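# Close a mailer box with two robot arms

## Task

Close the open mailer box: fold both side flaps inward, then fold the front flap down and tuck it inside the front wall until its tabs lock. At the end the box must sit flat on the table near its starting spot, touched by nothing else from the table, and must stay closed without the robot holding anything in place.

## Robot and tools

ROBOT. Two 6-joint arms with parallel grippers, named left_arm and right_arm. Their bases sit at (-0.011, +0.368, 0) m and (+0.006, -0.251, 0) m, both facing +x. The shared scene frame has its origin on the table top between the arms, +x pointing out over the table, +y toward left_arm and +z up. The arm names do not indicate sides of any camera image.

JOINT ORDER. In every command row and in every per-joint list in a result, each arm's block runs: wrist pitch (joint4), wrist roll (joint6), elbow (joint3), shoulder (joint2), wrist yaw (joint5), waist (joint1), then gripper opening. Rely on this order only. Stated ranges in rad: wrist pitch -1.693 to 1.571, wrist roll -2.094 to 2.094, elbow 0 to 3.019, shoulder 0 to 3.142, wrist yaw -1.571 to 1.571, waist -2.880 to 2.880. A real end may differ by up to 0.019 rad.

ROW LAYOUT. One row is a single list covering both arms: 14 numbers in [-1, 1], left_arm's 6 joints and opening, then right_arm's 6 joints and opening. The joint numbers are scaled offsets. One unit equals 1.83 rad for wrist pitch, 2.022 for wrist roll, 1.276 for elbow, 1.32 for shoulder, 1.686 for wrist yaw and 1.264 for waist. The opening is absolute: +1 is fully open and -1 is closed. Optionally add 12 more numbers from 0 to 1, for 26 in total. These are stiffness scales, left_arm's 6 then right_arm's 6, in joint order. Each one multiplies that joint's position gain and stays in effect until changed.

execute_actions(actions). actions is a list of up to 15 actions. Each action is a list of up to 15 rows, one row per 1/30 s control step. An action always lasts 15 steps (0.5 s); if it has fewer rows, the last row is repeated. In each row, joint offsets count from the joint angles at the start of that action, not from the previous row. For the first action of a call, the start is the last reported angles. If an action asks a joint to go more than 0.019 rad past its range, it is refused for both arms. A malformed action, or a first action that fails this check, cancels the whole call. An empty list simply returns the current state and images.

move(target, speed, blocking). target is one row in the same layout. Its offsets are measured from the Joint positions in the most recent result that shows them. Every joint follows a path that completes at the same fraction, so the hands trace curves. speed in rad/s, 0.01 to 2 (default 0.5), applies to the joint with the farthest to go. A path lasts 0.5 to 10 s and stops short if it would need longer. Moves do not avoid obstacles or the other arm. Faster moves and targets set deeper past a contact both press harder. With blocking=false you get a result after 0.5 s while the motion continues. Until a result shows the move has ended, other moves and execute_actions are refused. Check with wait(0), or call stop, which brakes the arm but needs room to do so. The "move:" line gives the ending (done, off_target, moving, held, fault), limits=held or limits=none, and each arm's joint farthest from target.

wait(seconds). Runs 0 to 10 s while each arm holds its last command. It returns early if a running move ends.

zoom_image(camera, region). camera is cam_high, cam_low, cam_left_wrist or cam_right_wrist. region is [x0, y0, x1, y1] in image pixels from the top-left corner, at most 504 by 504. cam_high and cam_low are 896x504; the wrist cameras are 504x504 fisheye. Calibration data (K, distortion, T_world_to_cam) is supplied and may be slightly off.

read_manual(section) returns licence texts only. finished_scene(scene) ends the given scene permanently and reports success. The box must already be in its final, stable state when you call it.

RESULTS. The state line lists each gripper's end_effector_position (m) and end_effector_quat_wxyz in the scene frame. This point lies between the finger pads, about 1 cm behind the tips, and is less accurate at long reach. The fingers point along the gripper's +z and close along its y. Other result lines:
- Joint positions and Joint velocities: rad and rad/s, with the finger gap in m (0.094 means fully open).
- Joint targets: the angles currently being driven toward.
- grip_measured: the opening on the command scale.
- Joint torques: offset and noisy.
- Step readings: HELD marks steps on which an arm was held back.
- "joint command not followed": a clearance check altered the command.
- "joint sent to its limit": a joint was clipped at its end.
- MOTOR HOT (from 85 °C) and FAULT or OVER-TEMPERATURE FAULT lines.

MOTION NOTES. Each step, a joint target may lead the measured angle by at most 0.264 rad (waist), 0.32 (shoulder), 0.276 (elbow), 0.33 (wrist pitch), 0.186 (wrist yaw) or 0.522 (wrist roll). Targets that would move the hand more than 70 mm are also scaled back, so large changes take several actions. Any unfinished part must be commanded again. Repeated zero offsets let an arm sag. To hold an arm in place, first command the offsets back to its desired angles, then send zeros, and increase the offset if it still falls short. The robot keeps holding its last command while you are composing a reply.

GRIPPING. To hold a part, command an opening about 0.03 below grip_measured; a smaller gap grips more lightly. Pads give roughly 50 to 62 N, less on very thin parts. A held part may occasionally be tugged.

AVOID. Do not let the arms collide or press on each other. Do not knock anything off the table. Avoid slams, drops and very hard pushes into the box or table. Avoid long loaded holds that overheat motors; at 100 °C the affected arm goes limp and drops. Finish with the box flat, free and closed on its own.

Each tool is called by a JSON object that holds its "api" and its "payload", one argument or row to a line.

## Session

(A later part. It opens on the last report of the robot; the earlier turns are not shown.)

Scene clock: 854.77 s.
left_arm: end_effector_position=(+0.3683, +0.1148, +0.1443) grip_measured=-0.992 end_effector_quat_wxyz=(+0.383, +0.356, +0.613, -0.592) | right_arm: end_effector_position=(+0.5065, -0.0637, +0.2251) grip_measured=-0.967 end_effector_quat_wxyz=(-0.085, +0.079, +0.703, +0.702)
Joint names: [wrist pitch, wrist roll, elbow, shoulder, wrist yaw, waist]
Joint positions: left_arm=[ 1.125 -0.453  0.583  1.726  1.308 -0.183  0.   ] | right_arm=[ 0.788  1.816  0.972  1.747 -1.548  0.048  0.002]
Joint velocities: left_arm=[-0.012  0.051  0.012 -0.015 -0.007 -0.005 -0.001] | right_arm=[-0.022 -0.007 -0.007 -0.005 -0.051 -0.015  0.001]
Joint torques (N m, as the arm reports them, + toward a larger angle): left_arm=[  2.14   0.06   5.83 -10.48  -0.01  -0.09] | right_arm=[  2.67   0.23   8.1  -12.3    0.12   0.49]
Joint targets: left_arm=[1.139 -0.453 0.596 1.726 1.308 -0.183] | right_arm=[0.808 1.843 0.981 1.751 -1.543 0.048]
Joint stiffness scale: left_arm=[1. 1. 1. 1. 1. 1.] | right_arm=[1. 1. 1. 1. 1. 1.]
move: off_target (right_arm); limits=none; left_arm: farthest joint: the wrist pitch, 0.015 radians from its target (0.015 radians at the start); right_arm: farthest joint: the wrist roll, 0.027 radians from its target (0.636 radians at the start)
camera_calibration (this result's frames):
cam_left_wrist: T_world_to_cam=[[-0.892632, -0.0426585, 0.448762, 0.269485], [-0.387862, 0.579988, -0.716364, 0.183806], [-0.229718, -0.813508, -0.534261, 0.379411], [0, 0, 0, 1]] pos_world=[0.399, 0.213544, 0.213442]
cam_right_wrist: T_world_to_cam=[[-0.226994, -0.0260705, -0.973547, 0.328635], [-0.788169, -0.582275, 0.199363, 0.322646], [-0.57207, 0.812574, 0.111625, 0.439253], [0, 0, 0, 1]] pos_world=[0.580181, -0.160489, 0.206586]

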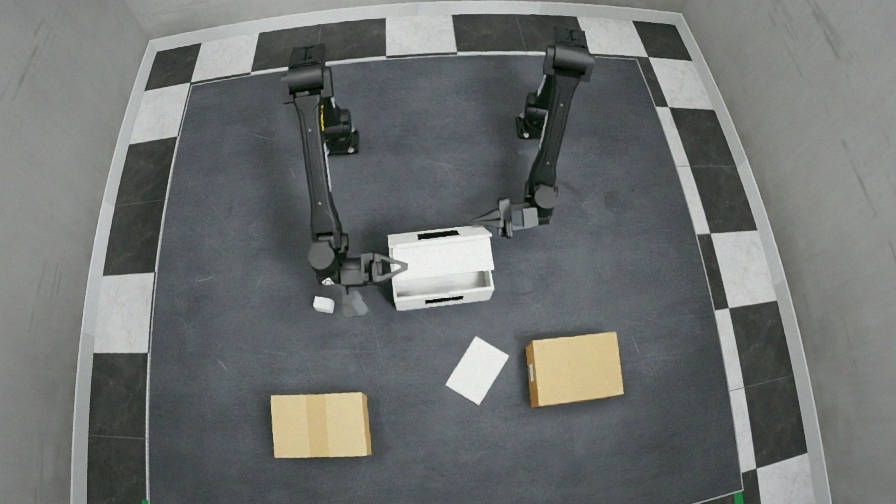

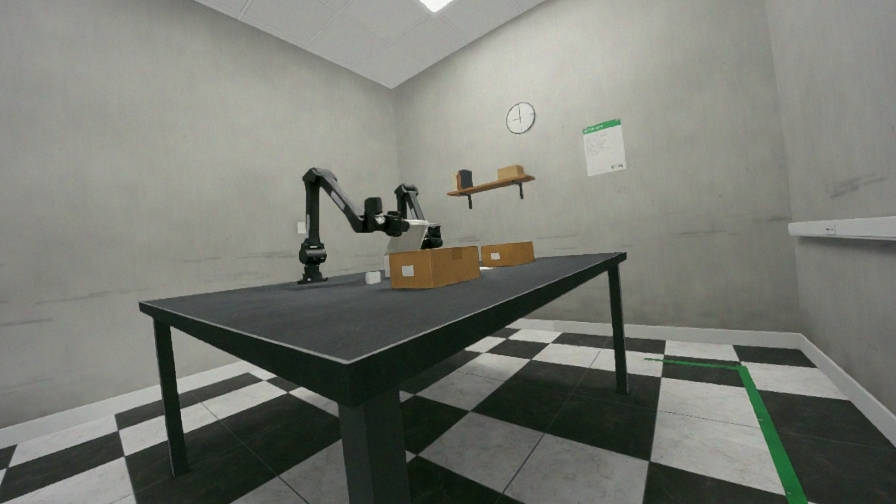

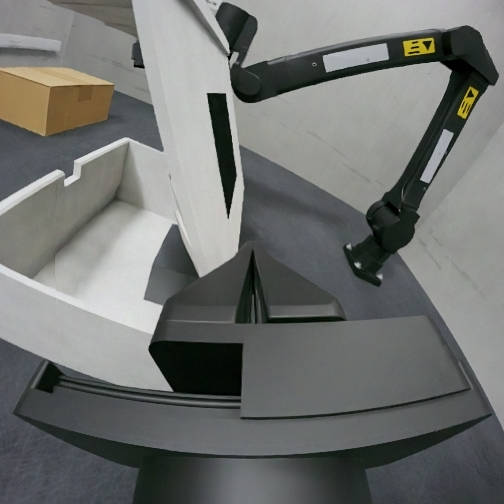

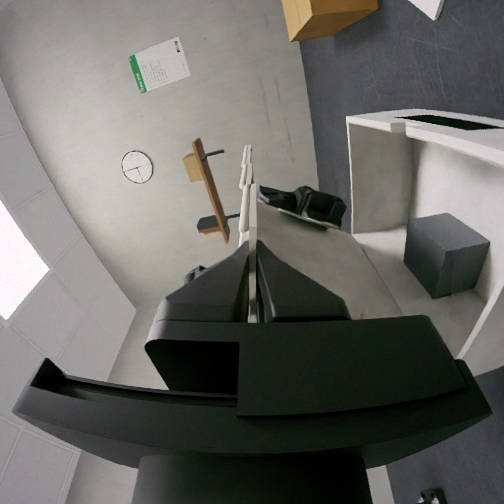

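{"api": "move", "payload": {
  "target": [0.008,0,0.01,0,0,0,-1, -0.224,0.13,-0.005,-0.035,0,0,-1],
  "speed": 0.2
}}

Scene clock: 870.67 s.
left_arm: end_effector_position=(+0.3683, +0.1148, +0.1443) grip_measured=-0.992 end_effector_quat_wxyz=(+0.383, +0.356, +0.613, -0.592) | right_arm: end_effector_position=(+0.4942, -0.0641, +0.2011) grip_measured=-0.967 end_effector_quat_wxyz=(-0.297, +0.292, +0.647, +0.638)
Joint names: [wrist pitch, wrist roll, elbow, shoulder, wrist yaw, waist]
Joint positions: left_arm=[ 1.125 -0.453  0.583  1.726  1.308 -0.183  0.   ] | right_arm=[ 0.388  2.053  0.956  1.722 -1.549  0.048  0.002]
Joint velocities: left_arm=[ 0.002 -0.007 -0.012  0.005  0.022 -0.005 -0.   ] | right_arm=[ 0.002  0.037 -0.012 -0.005  0.022 -0.005 -0.001]
Joint torques (N m, as the arm reports them, + toward a larger angle): left_arm=[  2.13   0.06   5.82 -10.45  -0.03  -0.12] | right_arm=[  1.48   0.24   8.3  -13.81  -0.29  -0.03]
Joint targets: left_arm=[1.139 -0.453 0.596 1.726 1.308 -0.183] | right_arm=[0.378 2.079 0.965 1.700 -1.548 0.048]
Joint stiffness scale: left_arm=[1. 1. 1. 1. 1. 1.] | right_arm=[1. 1. 1. 1. 1. 1.]
move: off_target (right_arm); limits=none; left_arm: farthest joint: the wrist pitch, 0.015 radians from its target (0.015 radians at the start); right_arm: farthest joint: the wrist roll, 0.026 radians from its target (0.262 radians at the start)
camera_calibration (this result's frames):
cam_left_wrist: T_world_to_cam=[[-0.892632, -0.0426585, 0.448762, 0.269485], [-0.387862, 0.579988, -0.716364, 0.183806], [-0.229718, -0.813508, -0.534261, 0.379411], [0, 0, 0, 1]] pos_world=[0.399, 0.213544, 0.213442]
cam_right_wrist: T_world_to_cam=[[-0.755091, -0.0384315, -0.654493, 0.498515], [-0.518594, -0.575757, 0.632111, 0.0977234], [-0.401122, 0.816717, 0.414818, 0.29006], [0, 0, 0, 1]] pos_world=[0.543452, -0.161473, 0.14418]

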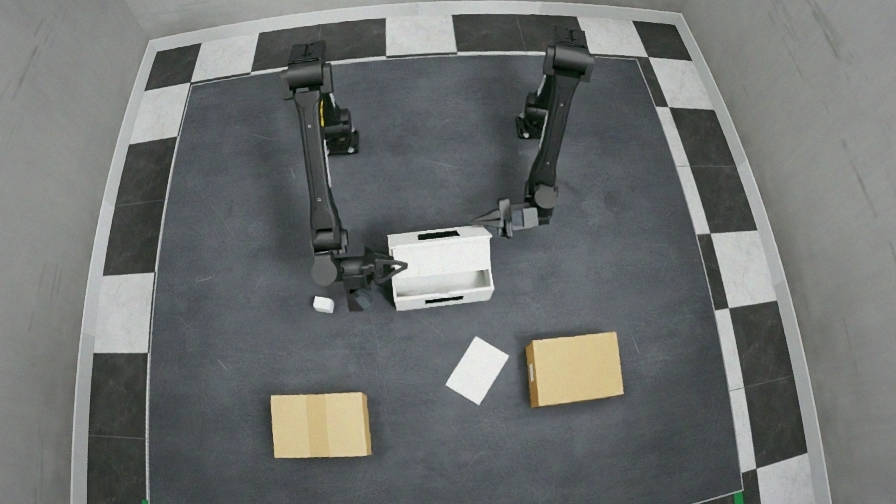

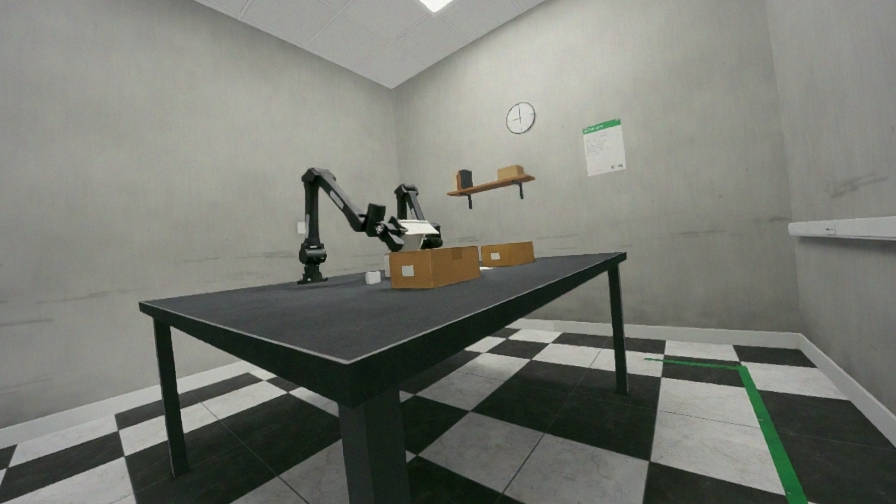

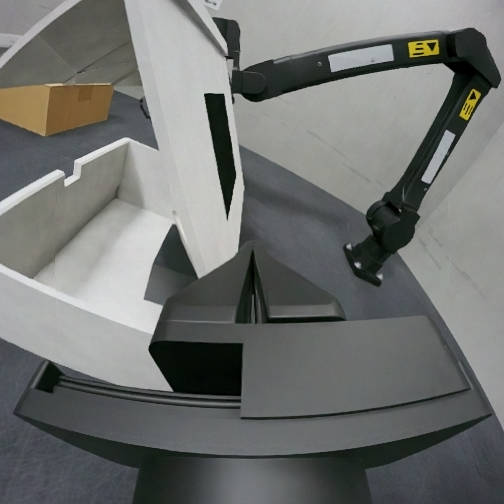

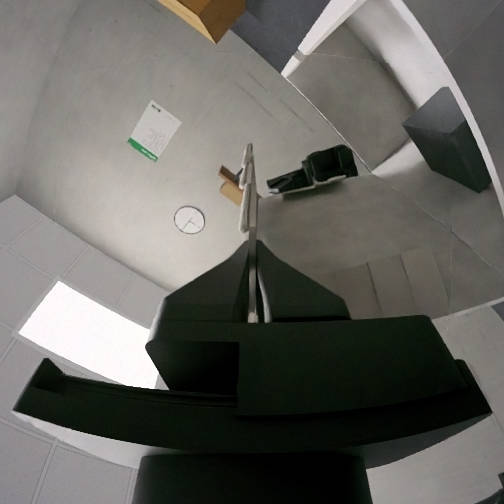

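{"api": "move", "payload": {
  "target": [0.008,0,0.01,0,0,0,-1, -0.2,0.012,0.118,0.09,0,0,-1],
  "speed": 0.15
}}

Scene clock: 893.87 s.
left_arm: end_effector_position=(+0.3683, +0.1148, +0.1443) grip_measured=-0.992 end_effector_quat_wxyz=(+0.383, +0.356, +0.613, -0.592) | right_arm: end_effector_position=(+0.5163, -0.0634, +0.1585) grip_measured=-0.967 end_effector_quat_wxyz=(-0.408, +0.405, +0.586, +0.571)
Joint names: [wrist pitch, wrist roll, elbow, shoulder, wrist yaw, waist]
Joint positions: left_arm=[ 1.125 -0.453  0.583  1.726  1.308 -0.183  0.   ] | right_arm=[ 0.033  2.053  1.058  1.833 -1.549  0.048  0.002]
Joint velocities: left_arm=[-0.017 -0.007  0.007 -0.015 -0.081 -0.005 -0.001] | right_arm=[-0.002 -0.022 -0.002  0.015  0.051  0.005  0.   ]
Joint torques (N m, as the arm reports them, + toward a larger angle): left_arm=[  2.14   0.06   5.83 -10.38  -0.02  -0.01] | right_arm=[  1.32   0.24  11.05 -14.12  -0.54  -0.02]
Joint targets: left_arm=[1.139 -0.453 0.596 1.726 1.308 -0.183] | right_arm=[0.022 2.077 1.106 1.841 -1.549 0.048]
Joint stiffness scale: left_arm=[1. 1. 1. 1. 1. 1.] | right_arm=[1. 1. 1. 1. 1. 1.]
move: off_target (right_arm); limits=none; left_arm: farthest joint: the wrist pitch, 0.015 radians from its target (0.015 radians at the start); right_arm: farthest joint: the elbow, 0.049 radians from its target (0.151 radians at the start)
camera_calibration (this result's frames):
cam_left_wrist: T_world_to_cam=[[-0.892632, -0.0426585, 0.448762, 0.269485], [-0.387862, 0.579988, -0.716364, 0.183806], [-0.229718, -0.813508, -0.534261, 0.379411], [0, 0, 0, 1]] pos_world=[0.399, 0.213544, 0.213442]
cam_right_wrist: T_world_to_cam=[[-0.938972, -0.044363, -0.34112, 0.53225], [-0.257377, -0.567324, 0.782241, -0.0216413], [-0.228228, 0.822299, 0.521283, 0.210202], [0, 0, 0, 1]] pos_world=[0.542172, -0.161514, 0.0889149]

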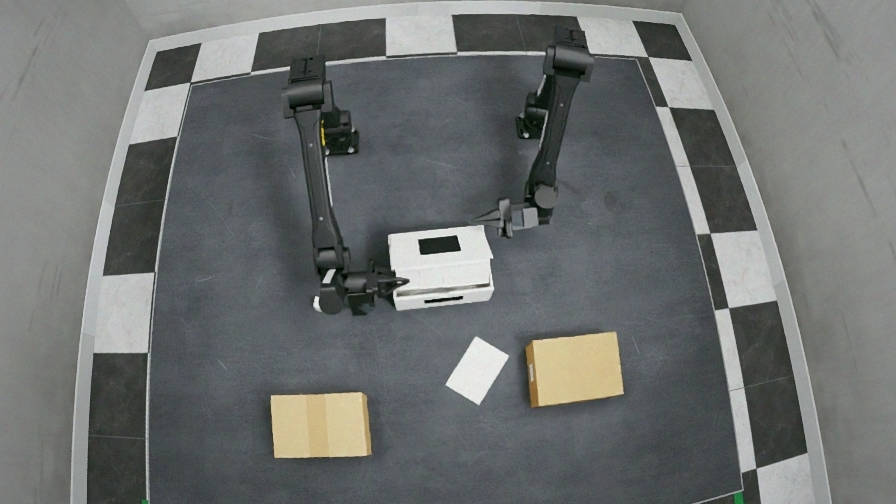

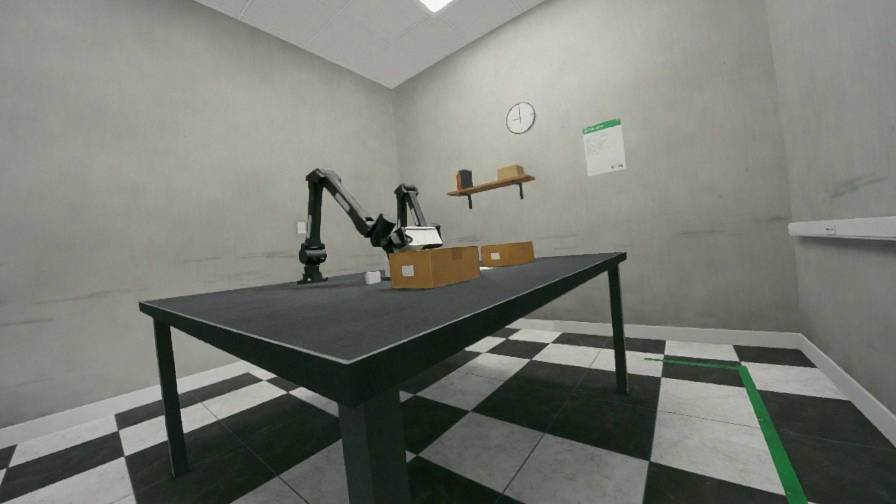

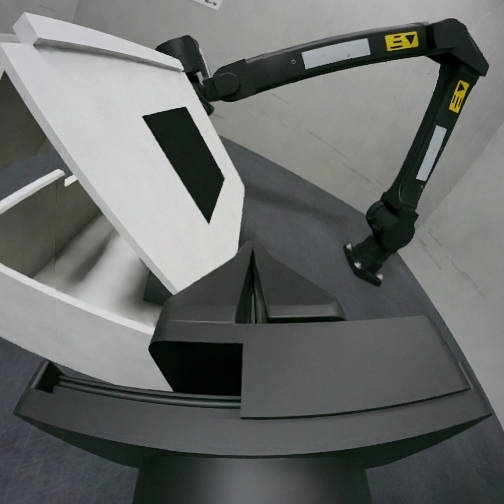

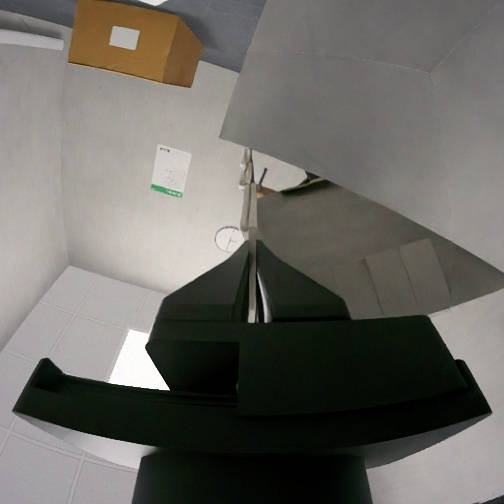

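{"api": "move", "payload": {
  "target": [-0.124,0,0.26,0.06,0,0,-1, -0.212,0.012,0.125,0.085,0,0,-1],
  "speed": 0.15
}}

Scene clock: 914.50 s.
left_arm: end_effector_position=(+0.4643, +0.0938, +0.1857) grip_measured=-0.992 end_effector_quat_wxyz=(+0.389, +0.360, +0.609, -0.590) | right_arm: end_effector_position=(+0.5315, -0.0629, +0.1268) grip_measured=-0.967 end_effector_quat_wxyz=(+0.505, -0.504, -0.506, -0.484)
Joint names: [wrist pitch, wrist roll, elbow, shoulder, wrist yaw, waist]
Joint positions: left_arm=[ 0.904 -0.453  0.878  1.783  1.308 -0.183  0.   ] | right_arm=[-0.345  2.054  1.172  1.934 -1.548  0.048  0.002]
Joint velocities: left_arm=[ 0.007 -0.007 -0.012  0.015  0.007 -0.024 -0.002] | right_arm=[-0.012 -0.066 -0.012 -0.005 -0.051  0.015  0.001]
Joint torques (N m, as the arm reports them, + toward a larger angle): left_arm=[  1.16   0.06   9.45 -11.5   -0.04  -0.13] | right_arm=[  0.77   0.3   10.75 -13.69  -0.69  -0.57]
Joint targets: left_arm=[0.898 -0.453 0.914 1.805 1.308 -0.183] | right_arm=[-0.356 2.078 1.218 1.945 -1.549 0.048]
Joint stiffness scale: left_arm=[1. 1. 1. 1. 1. 1.] | right_arm=[1. 1. 1. 1. 1. 1.]
move: off_target (left_arm, right_arm); limits=none; left_arm: farthest joint: the elbow, 0.036 radians from its target (0.332 radians at the start); right_arm: farthest joint: the elbow, 0.046 radians from its target (0.160 radians at the start)
camera_calibration (this result's frames):
cam_left_wrist: T_world_to_cam=[[-0.900034, -0.0410404, 0.433884, 0.341731], [-0.375777, 0.577346, -0.724889, 0.259057], [-0.220751, -0.815468, -0.535052, 0.402663], [0, 0, 0, 1]] pos_world=[0.493805, 0.192818, 0.254962]
cam_right_wrist: T_world_to_cam=[[-0.99878, -0.0460956, 0.0176931, 0.521881], [0.0404164, -0.557436, 0.829235, -0.156245], [-0.0283614, 0.828939, 0.558619, 0.119263], [0, 0, 0, 1]] pos_world=[0.530941, -0.161902, 0.0537081]

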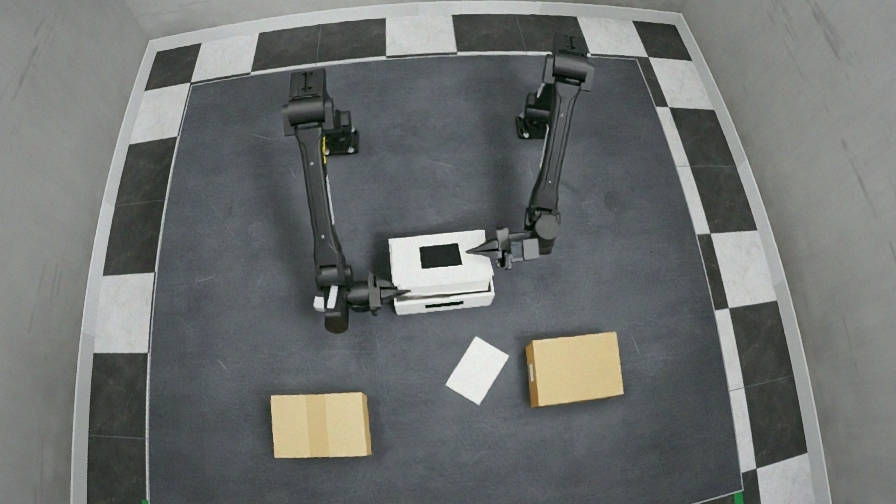

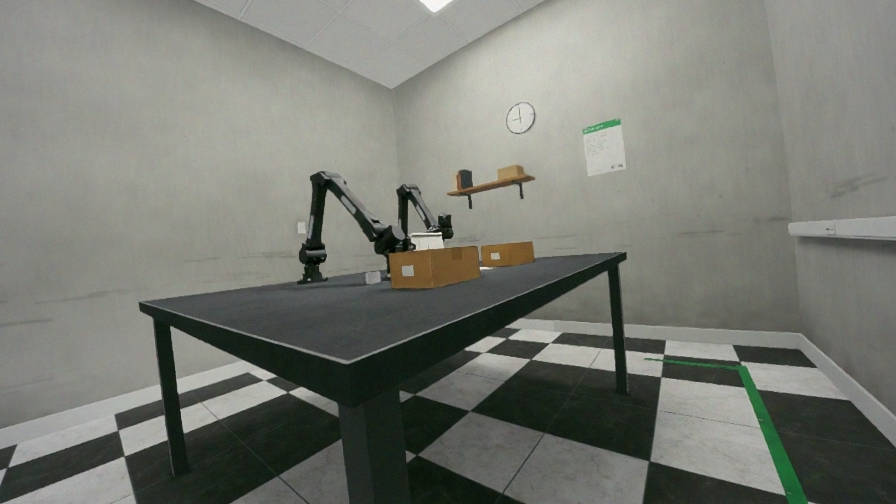

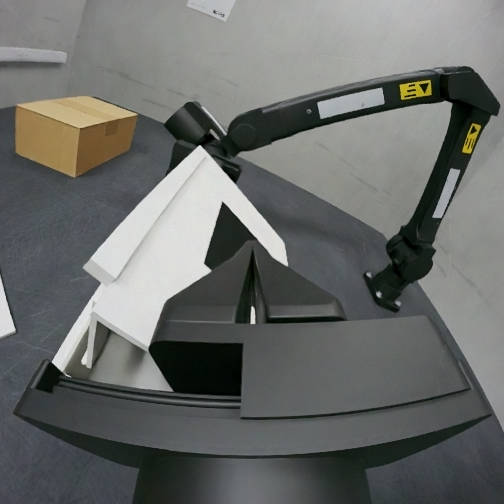

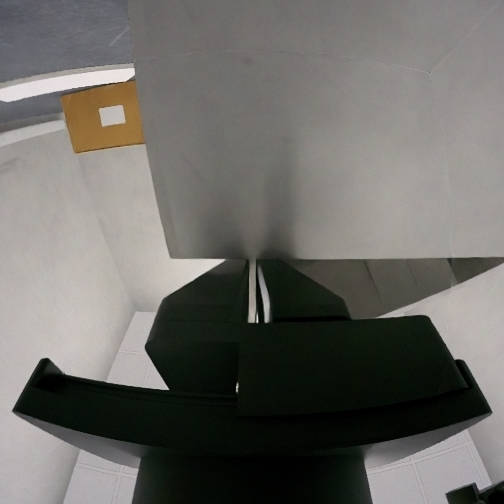

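{"api": "move", "payload": {
  "target": [0.053,0,0.005,0.065,0,0,-1, 0.012,0.012,0.042,0.028,0,0,-1],
  "speed": 0.08
}}

{"api": "zoom_image", "payload": {
  "camera": "cam_high",
  "region": [340,200,560,340]
}}

Scene clock: 925.67 s.
left_arm: end_effector_position=(+0.4659, +0.0938, +0.1793) grip_measured=-0.992 end_effector_quat_wxyz=(+0.409, +0.375, +0.593, -0.583) | right_arm: end_effector_position=(+0.5357, -0.0627, +0.1229) grip_measured=-0.967 end_effector_quat_wxyz=(+0.506, -0.506, -0.504, -0.483)
Joint names: [wrist pitch, wrist roll, elbow, shoulder, wrist yaw, waist]
Joint positions: left_arm=[ 1.    -0.453  0.878  1.819  1.308 -0.182  0.   ] | right_arm=[-0.341  2.06   1.184  1.949 -1.548  0.048  0.002]
Joint velocities: left_arm=[-0.012 -0.007  0.007 -0.005  0.022 -0.005  0.001] | right_arm=[ 0.012 -0.037  0.007 -0.005 -0.037 -0.005 -0.   ]
Joint torques (N m, as the arm reports them, + toward a larger angle): left_arm=[ 1.43  0.06  6.71 -9.39 -0.12 -0.16] | right_arm=[  2.15   0.26  10.33 -13.61  -0.74  -0.62]
Joint targets: left_arm=[1.000 -0.453 0.885 1.869 1.307 -0.183] | right_arm=[-0.323 2.079 1.226 1.971 -1.549 0.048]
Joint stiffness scale: left_arm=[1. 1. 1. 1. 1. 1.] | right_arm=[1. 1. 1. 1. 1. 1.]
move: off_target (left_arm, right_arm); limits=none; left_arm: farthest joint: the shoulder, 0.050 radians from its target (0.085 radians at the start); right_arm: farthest joint: the elbow, 0.042 radians from its target (0.054 radians at the start)
camera_calibration (this result's frames):
cam_left_wrist: T_world_to_cam=[[-0.924309, -0.0357523, 0.379966, 0.366386], [-0.331682, 0.56774, -0.753431, 0.240495], [-0.188785, -0.822431, -0.536626, 0.385675], [0, 0, 0, 1]] pos_world=[0.491232, 0.193752, 0.248945]
cam_right_wrist: T_world_to_cam=[[-0.998702, -0.0458084, 0.022272, 0.525521], [0.0440463, -0.557087, 0.829285, -0.155068], [-0.0255807, 0.829189, 0.558382, 0.119982], [0, 0, 0, 1]] pos_world=[0.534739, -0.161801, 0.0498954]

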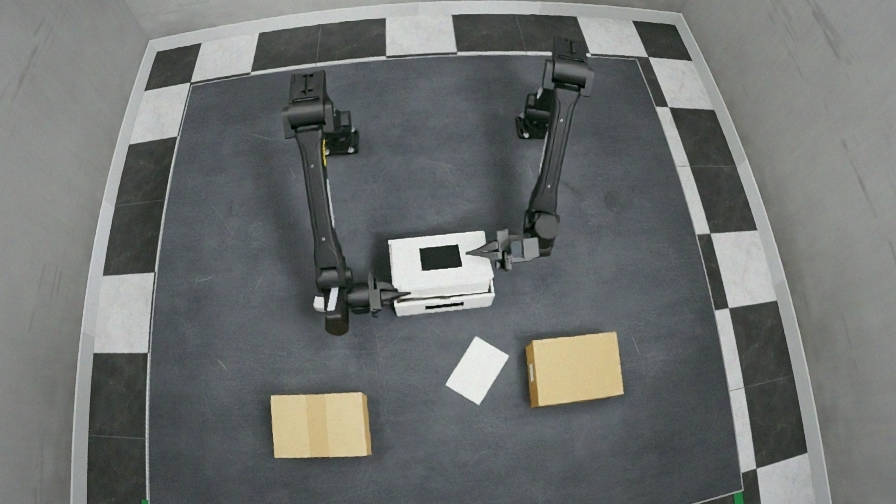

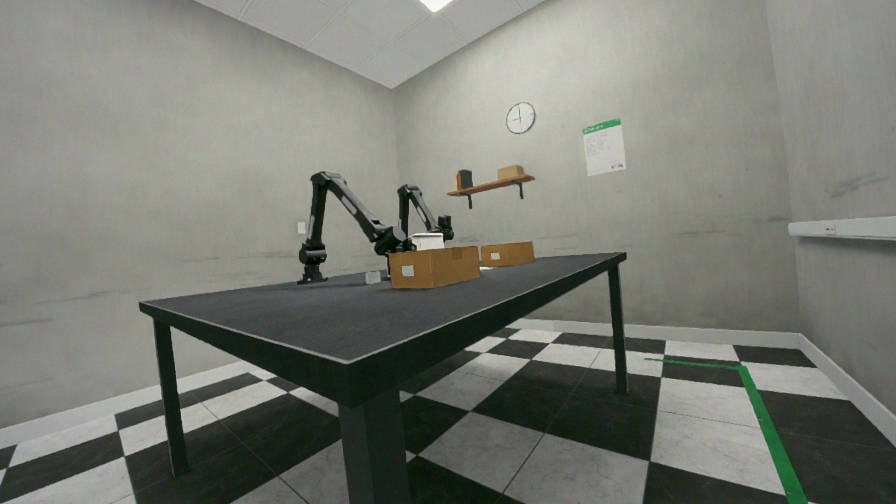

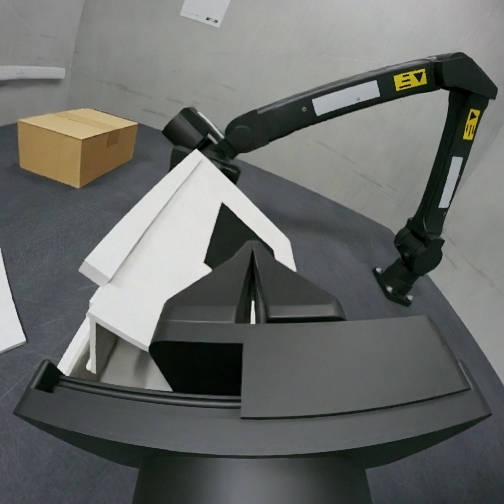

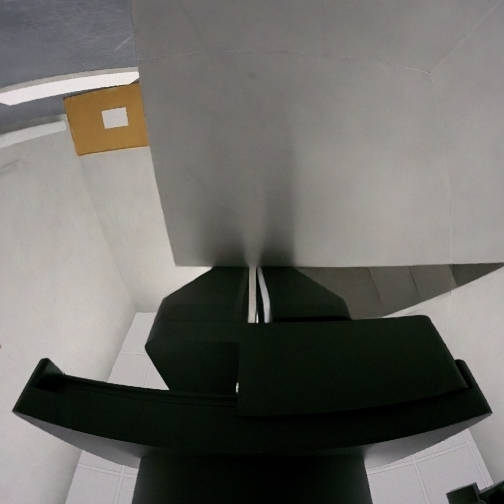

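Region (340, 200, 560, 340) of cam_high's 896x504 image, scaled by 2.291, with more detail than that image has; it fills the top 321 rows of this view, and the rest is white.

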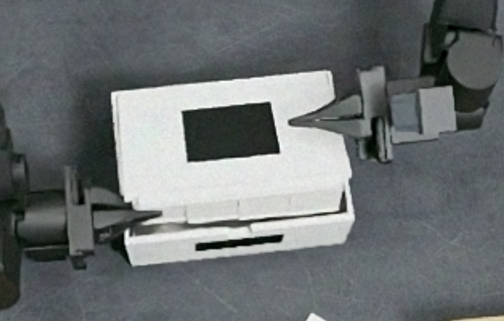

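{"api": "move", "payload": {
  "target": [0.015,0,0.005,0.06,0,0,-1, 0.01,0.01,0.033,0.0,0,0,-0.9],
  "speed": 0.05
}}

Scene clock: 941.10 s.
left_arm: end_effector_position=(+0.4667, +0.0938, +0.1662) grip_measured=-0.992 end_effector_quat_wxyz=(+0.407, +0.374, +0.594, -0.584) | right_arm: end_effector_position=(+0.5381, -0.0627, +0.1241) grip_measured=-0.901 end_effector_quat_wxyz=(+0.504, -0.507, -0.505, -0.483)
Joint names: [wrist pitch, wrist roll, elbow, shoulder, wrist yaw, waist]
Joint positions: left_arm=[ 1.027 -0.453  0.877  1.85   1.309 -0.182  0.   ] | right_arm=[-0.337  2.067  1.189  1.949 -1.544  0.048  0.005]
Joint velocities: left_arm=[-0.007 -0.007  0.007 -0.015 -0.066 -0.005 -0.   ] | right_arm=[ 0.007 -0.022  0.002 -0.015 -0.007 -0.015 -0.001]
Joint torques (N m, as the arm reports them, + toward a larger angle): left_arm=[ 1.45  0.06  6.57 -9.9  -0.08 -0.17] | right_arm=[  1.8    0.15   9.99 -14.81  -0.91  -0.97]
Joint targets: left_arm=[1.028 -0.453 0.885 1.898 1.309 -0.182] | right_arm=[-0.323 2.080 1.226 1.949 -1.548 0.048]
Joint stiffness scale: left_arm=[1. 1. 1. 1. 1. 1.] | right_arm=[1. 1. 1. 1. 1. 1.]
move: off_target (left_arm, right_arm); limits=none; left_arm: farthest joint: the shoulder, 0.048 radians from its target (0.079 radians at the start); right_arm: farthest joint: the elbow, 0.037 radians from its target (0.042 radians at the start)
camera_calibration (this result's frames):
cam_left_wrist: T_world_to_cam=[[-0.922172, -0.0362265, 0.385079, 0.370331], [-0.335884, 0.568671, -0.750863, 0.232338], [-0.191782, -0.821767, -0.53658, 0.380133], [0, 0, 0, 1]] pos_world=[0.49245, 0.193673, 0.235819]
cam_right_wrist: T_world_to_cam=[[-0.998838, -0.0436681, 0.0204085, 0.528335], [0.0412154, -0.554192, 0.831368, -0.154662], [-0.0249941, 0.831243, 0.555347, 0.119532], [0, 0, 0, 1]] pos_world=[0.537083, -0.162001, 0.0514173]

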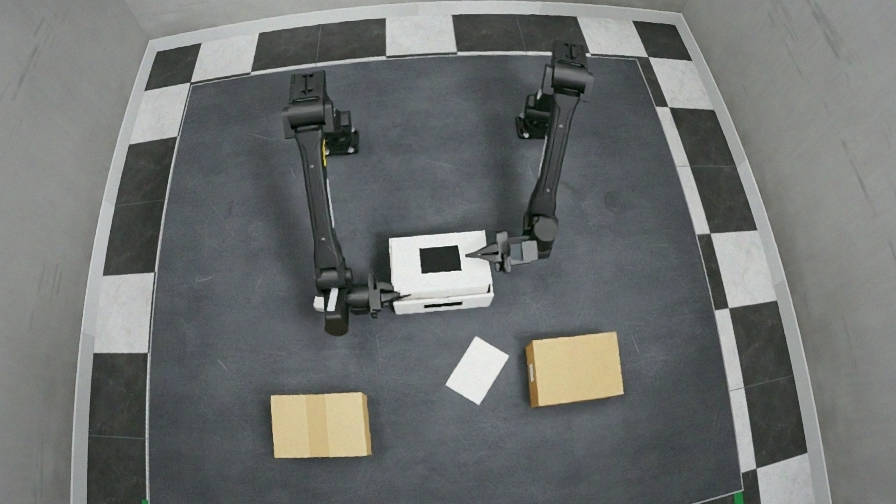

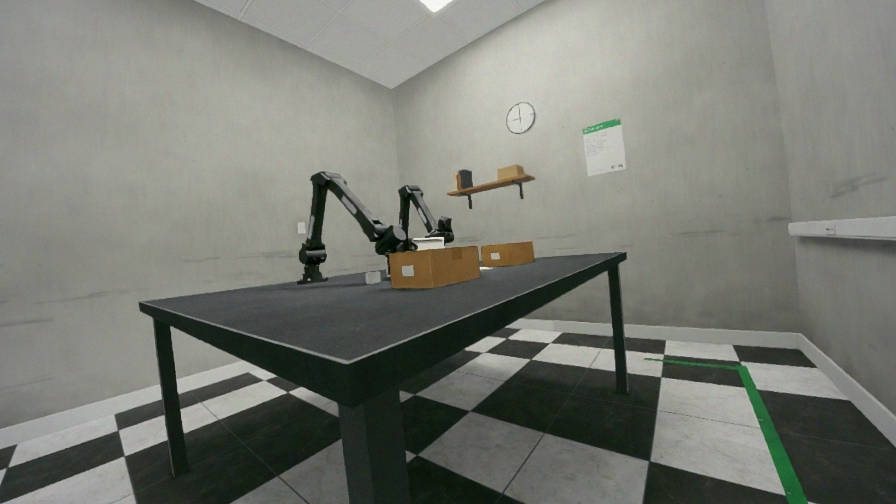

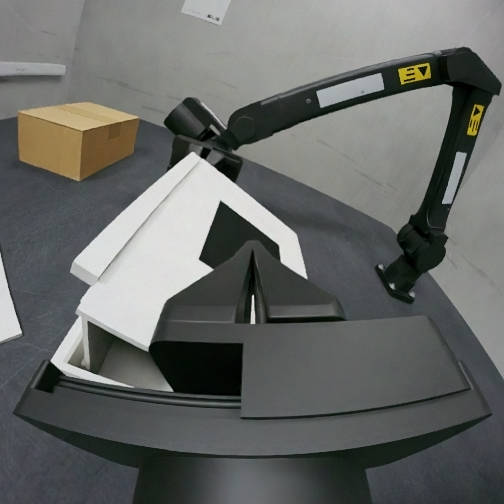

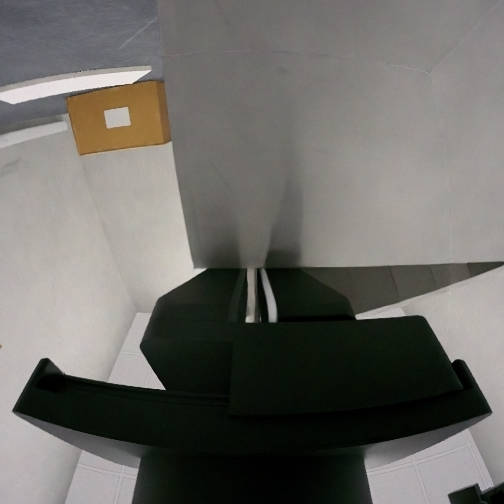

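{"api": "move", "payload": {
  "target": [0,0,0.005,0.03,0,0,-1, 0.015,0.005,-0.02,-0.03,-0.012,-0.085,-0.85],
  "speed": 0.06
}}

Scene clock: 967.33 s.
left_arm: end_effector_position=(+0.4672, +0.0939, +0.1593) grip_measured=-0.992 end_effector_quat_wxyz=(+0.403, +0.370, +0.598, -0.586) | right_arm: end_effector_position=(+0.5446, -0.1134, +0.1326) grip_measured=-0.851 end_effector_quat_wxyz=(+0.483, -0.521, -0.482, -0.512)
Joint names: [wrist pitch, wrist roll, elbow, shoulder, wrist yaw, waist]
Joint positions: left_arm=[ 1.027 -0.453  0.877  1.864  1.309 -0.181  0.   ] | right_arm=[-0.325  2.067  1.164  1.923 -1.561 -0.047  0.007]
Joint velocities: left_arm=[-0.007 -0.051 -0.002  0.005 -0.007 -0.005 -0.   ] | right_arm=[ 0.012 -0.037 -0.007  0.005  0.007  0.005  0.   ]
Joint torques (N m, as the arm reports them, + toward a larger angle): left_arm=[  1.44   0.05   6.42 -11.55  -0.07  -0.16] | right_arm=[  2.14   0.1    6.99 -15.87  -0.9   -1.57]
Joint targets: left_arm=[1.027 -0.453 0.884 1.890 1.309 -0.181] | right_arm=[-0.310 2.077 1.164 1.909 -1.564 -0.060]
Joint stiffness scale: left_arm=[1. 1. 1. 1. 1. 1.] | right_arm=[1. 1. 1. 1. 1. 1.]
move: off_target (left_arm); limits=none; left_arm: farthest joint: the shoulder, 0.025 radians from its target (0.039 radians at the start); right_arm: farthest joint: the wrist pitch, 0.016 radians from its target (0.028 radians at the start)
camera_calibration (this result's frames):
cam_left_wrist: T_world_to_cam=[[-0.916908, -0.0377177, 0.397312, 0.369224], [-0.346136, 0.570721, -0.744626, 0.230881], [-0.198669, -0.820278, -0.536354, 0.37964], [0, 0, 0, 1]] pos_world=[0.493883, 0.193568, 0.228844]
cam_right_wrist: T_world_to_cam=[[-0.999032, 0.0433252, 0.00759368, 0.544184], [-0.0183471, -0.567359, 0.823266, -0.158017], [0.0399765, 0.82233, 0.567605, 0.119103], [0, 0, 0, 1]] pos_world=[0.535996, -0.211171, 0.0583538]

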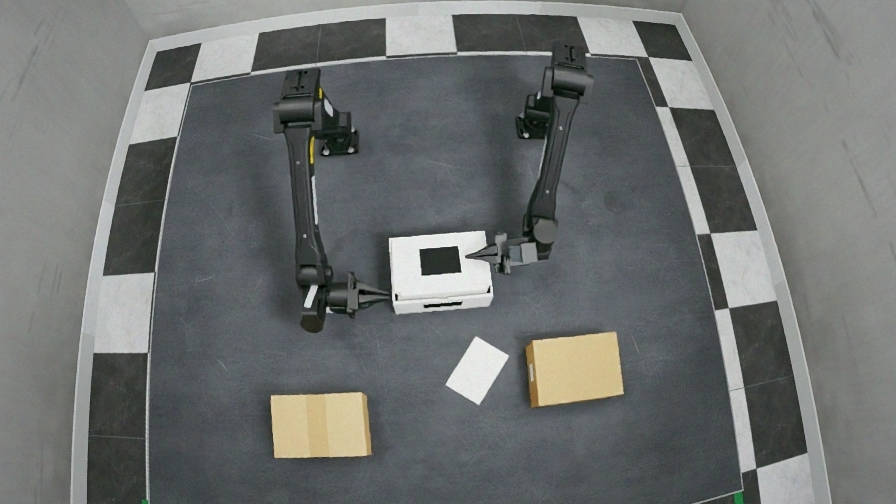

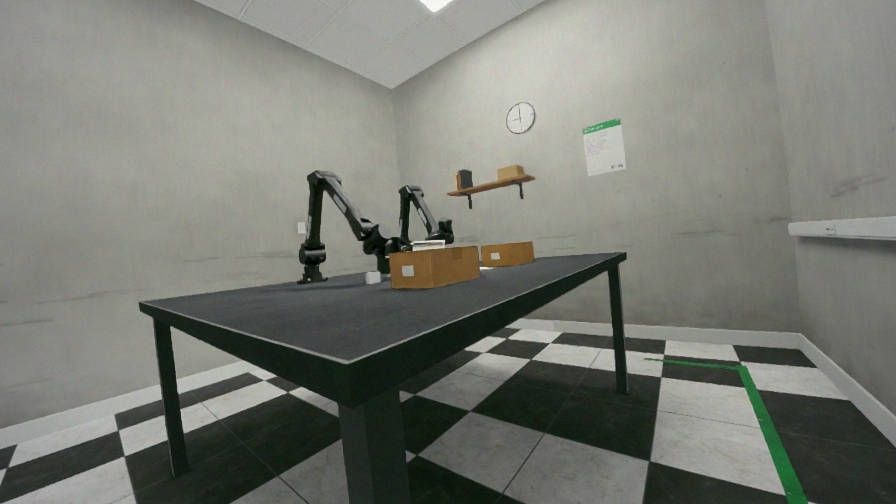

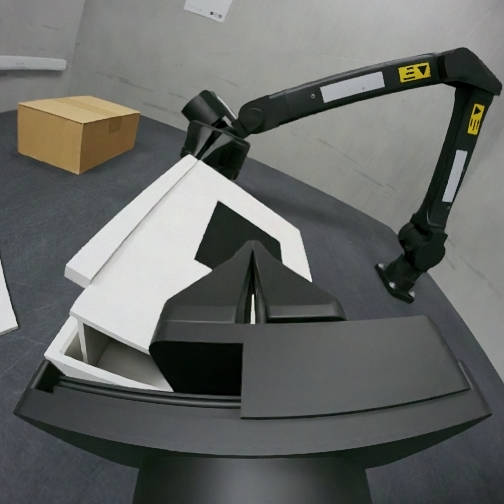

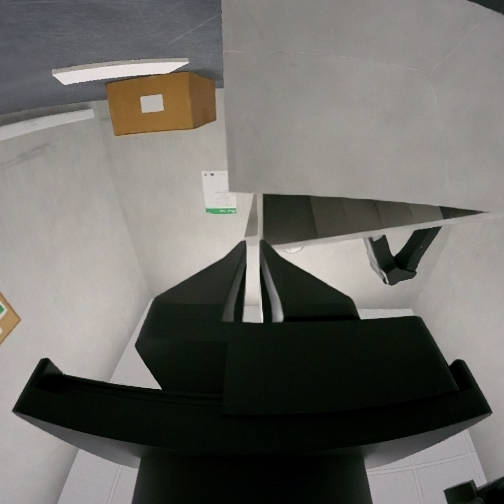

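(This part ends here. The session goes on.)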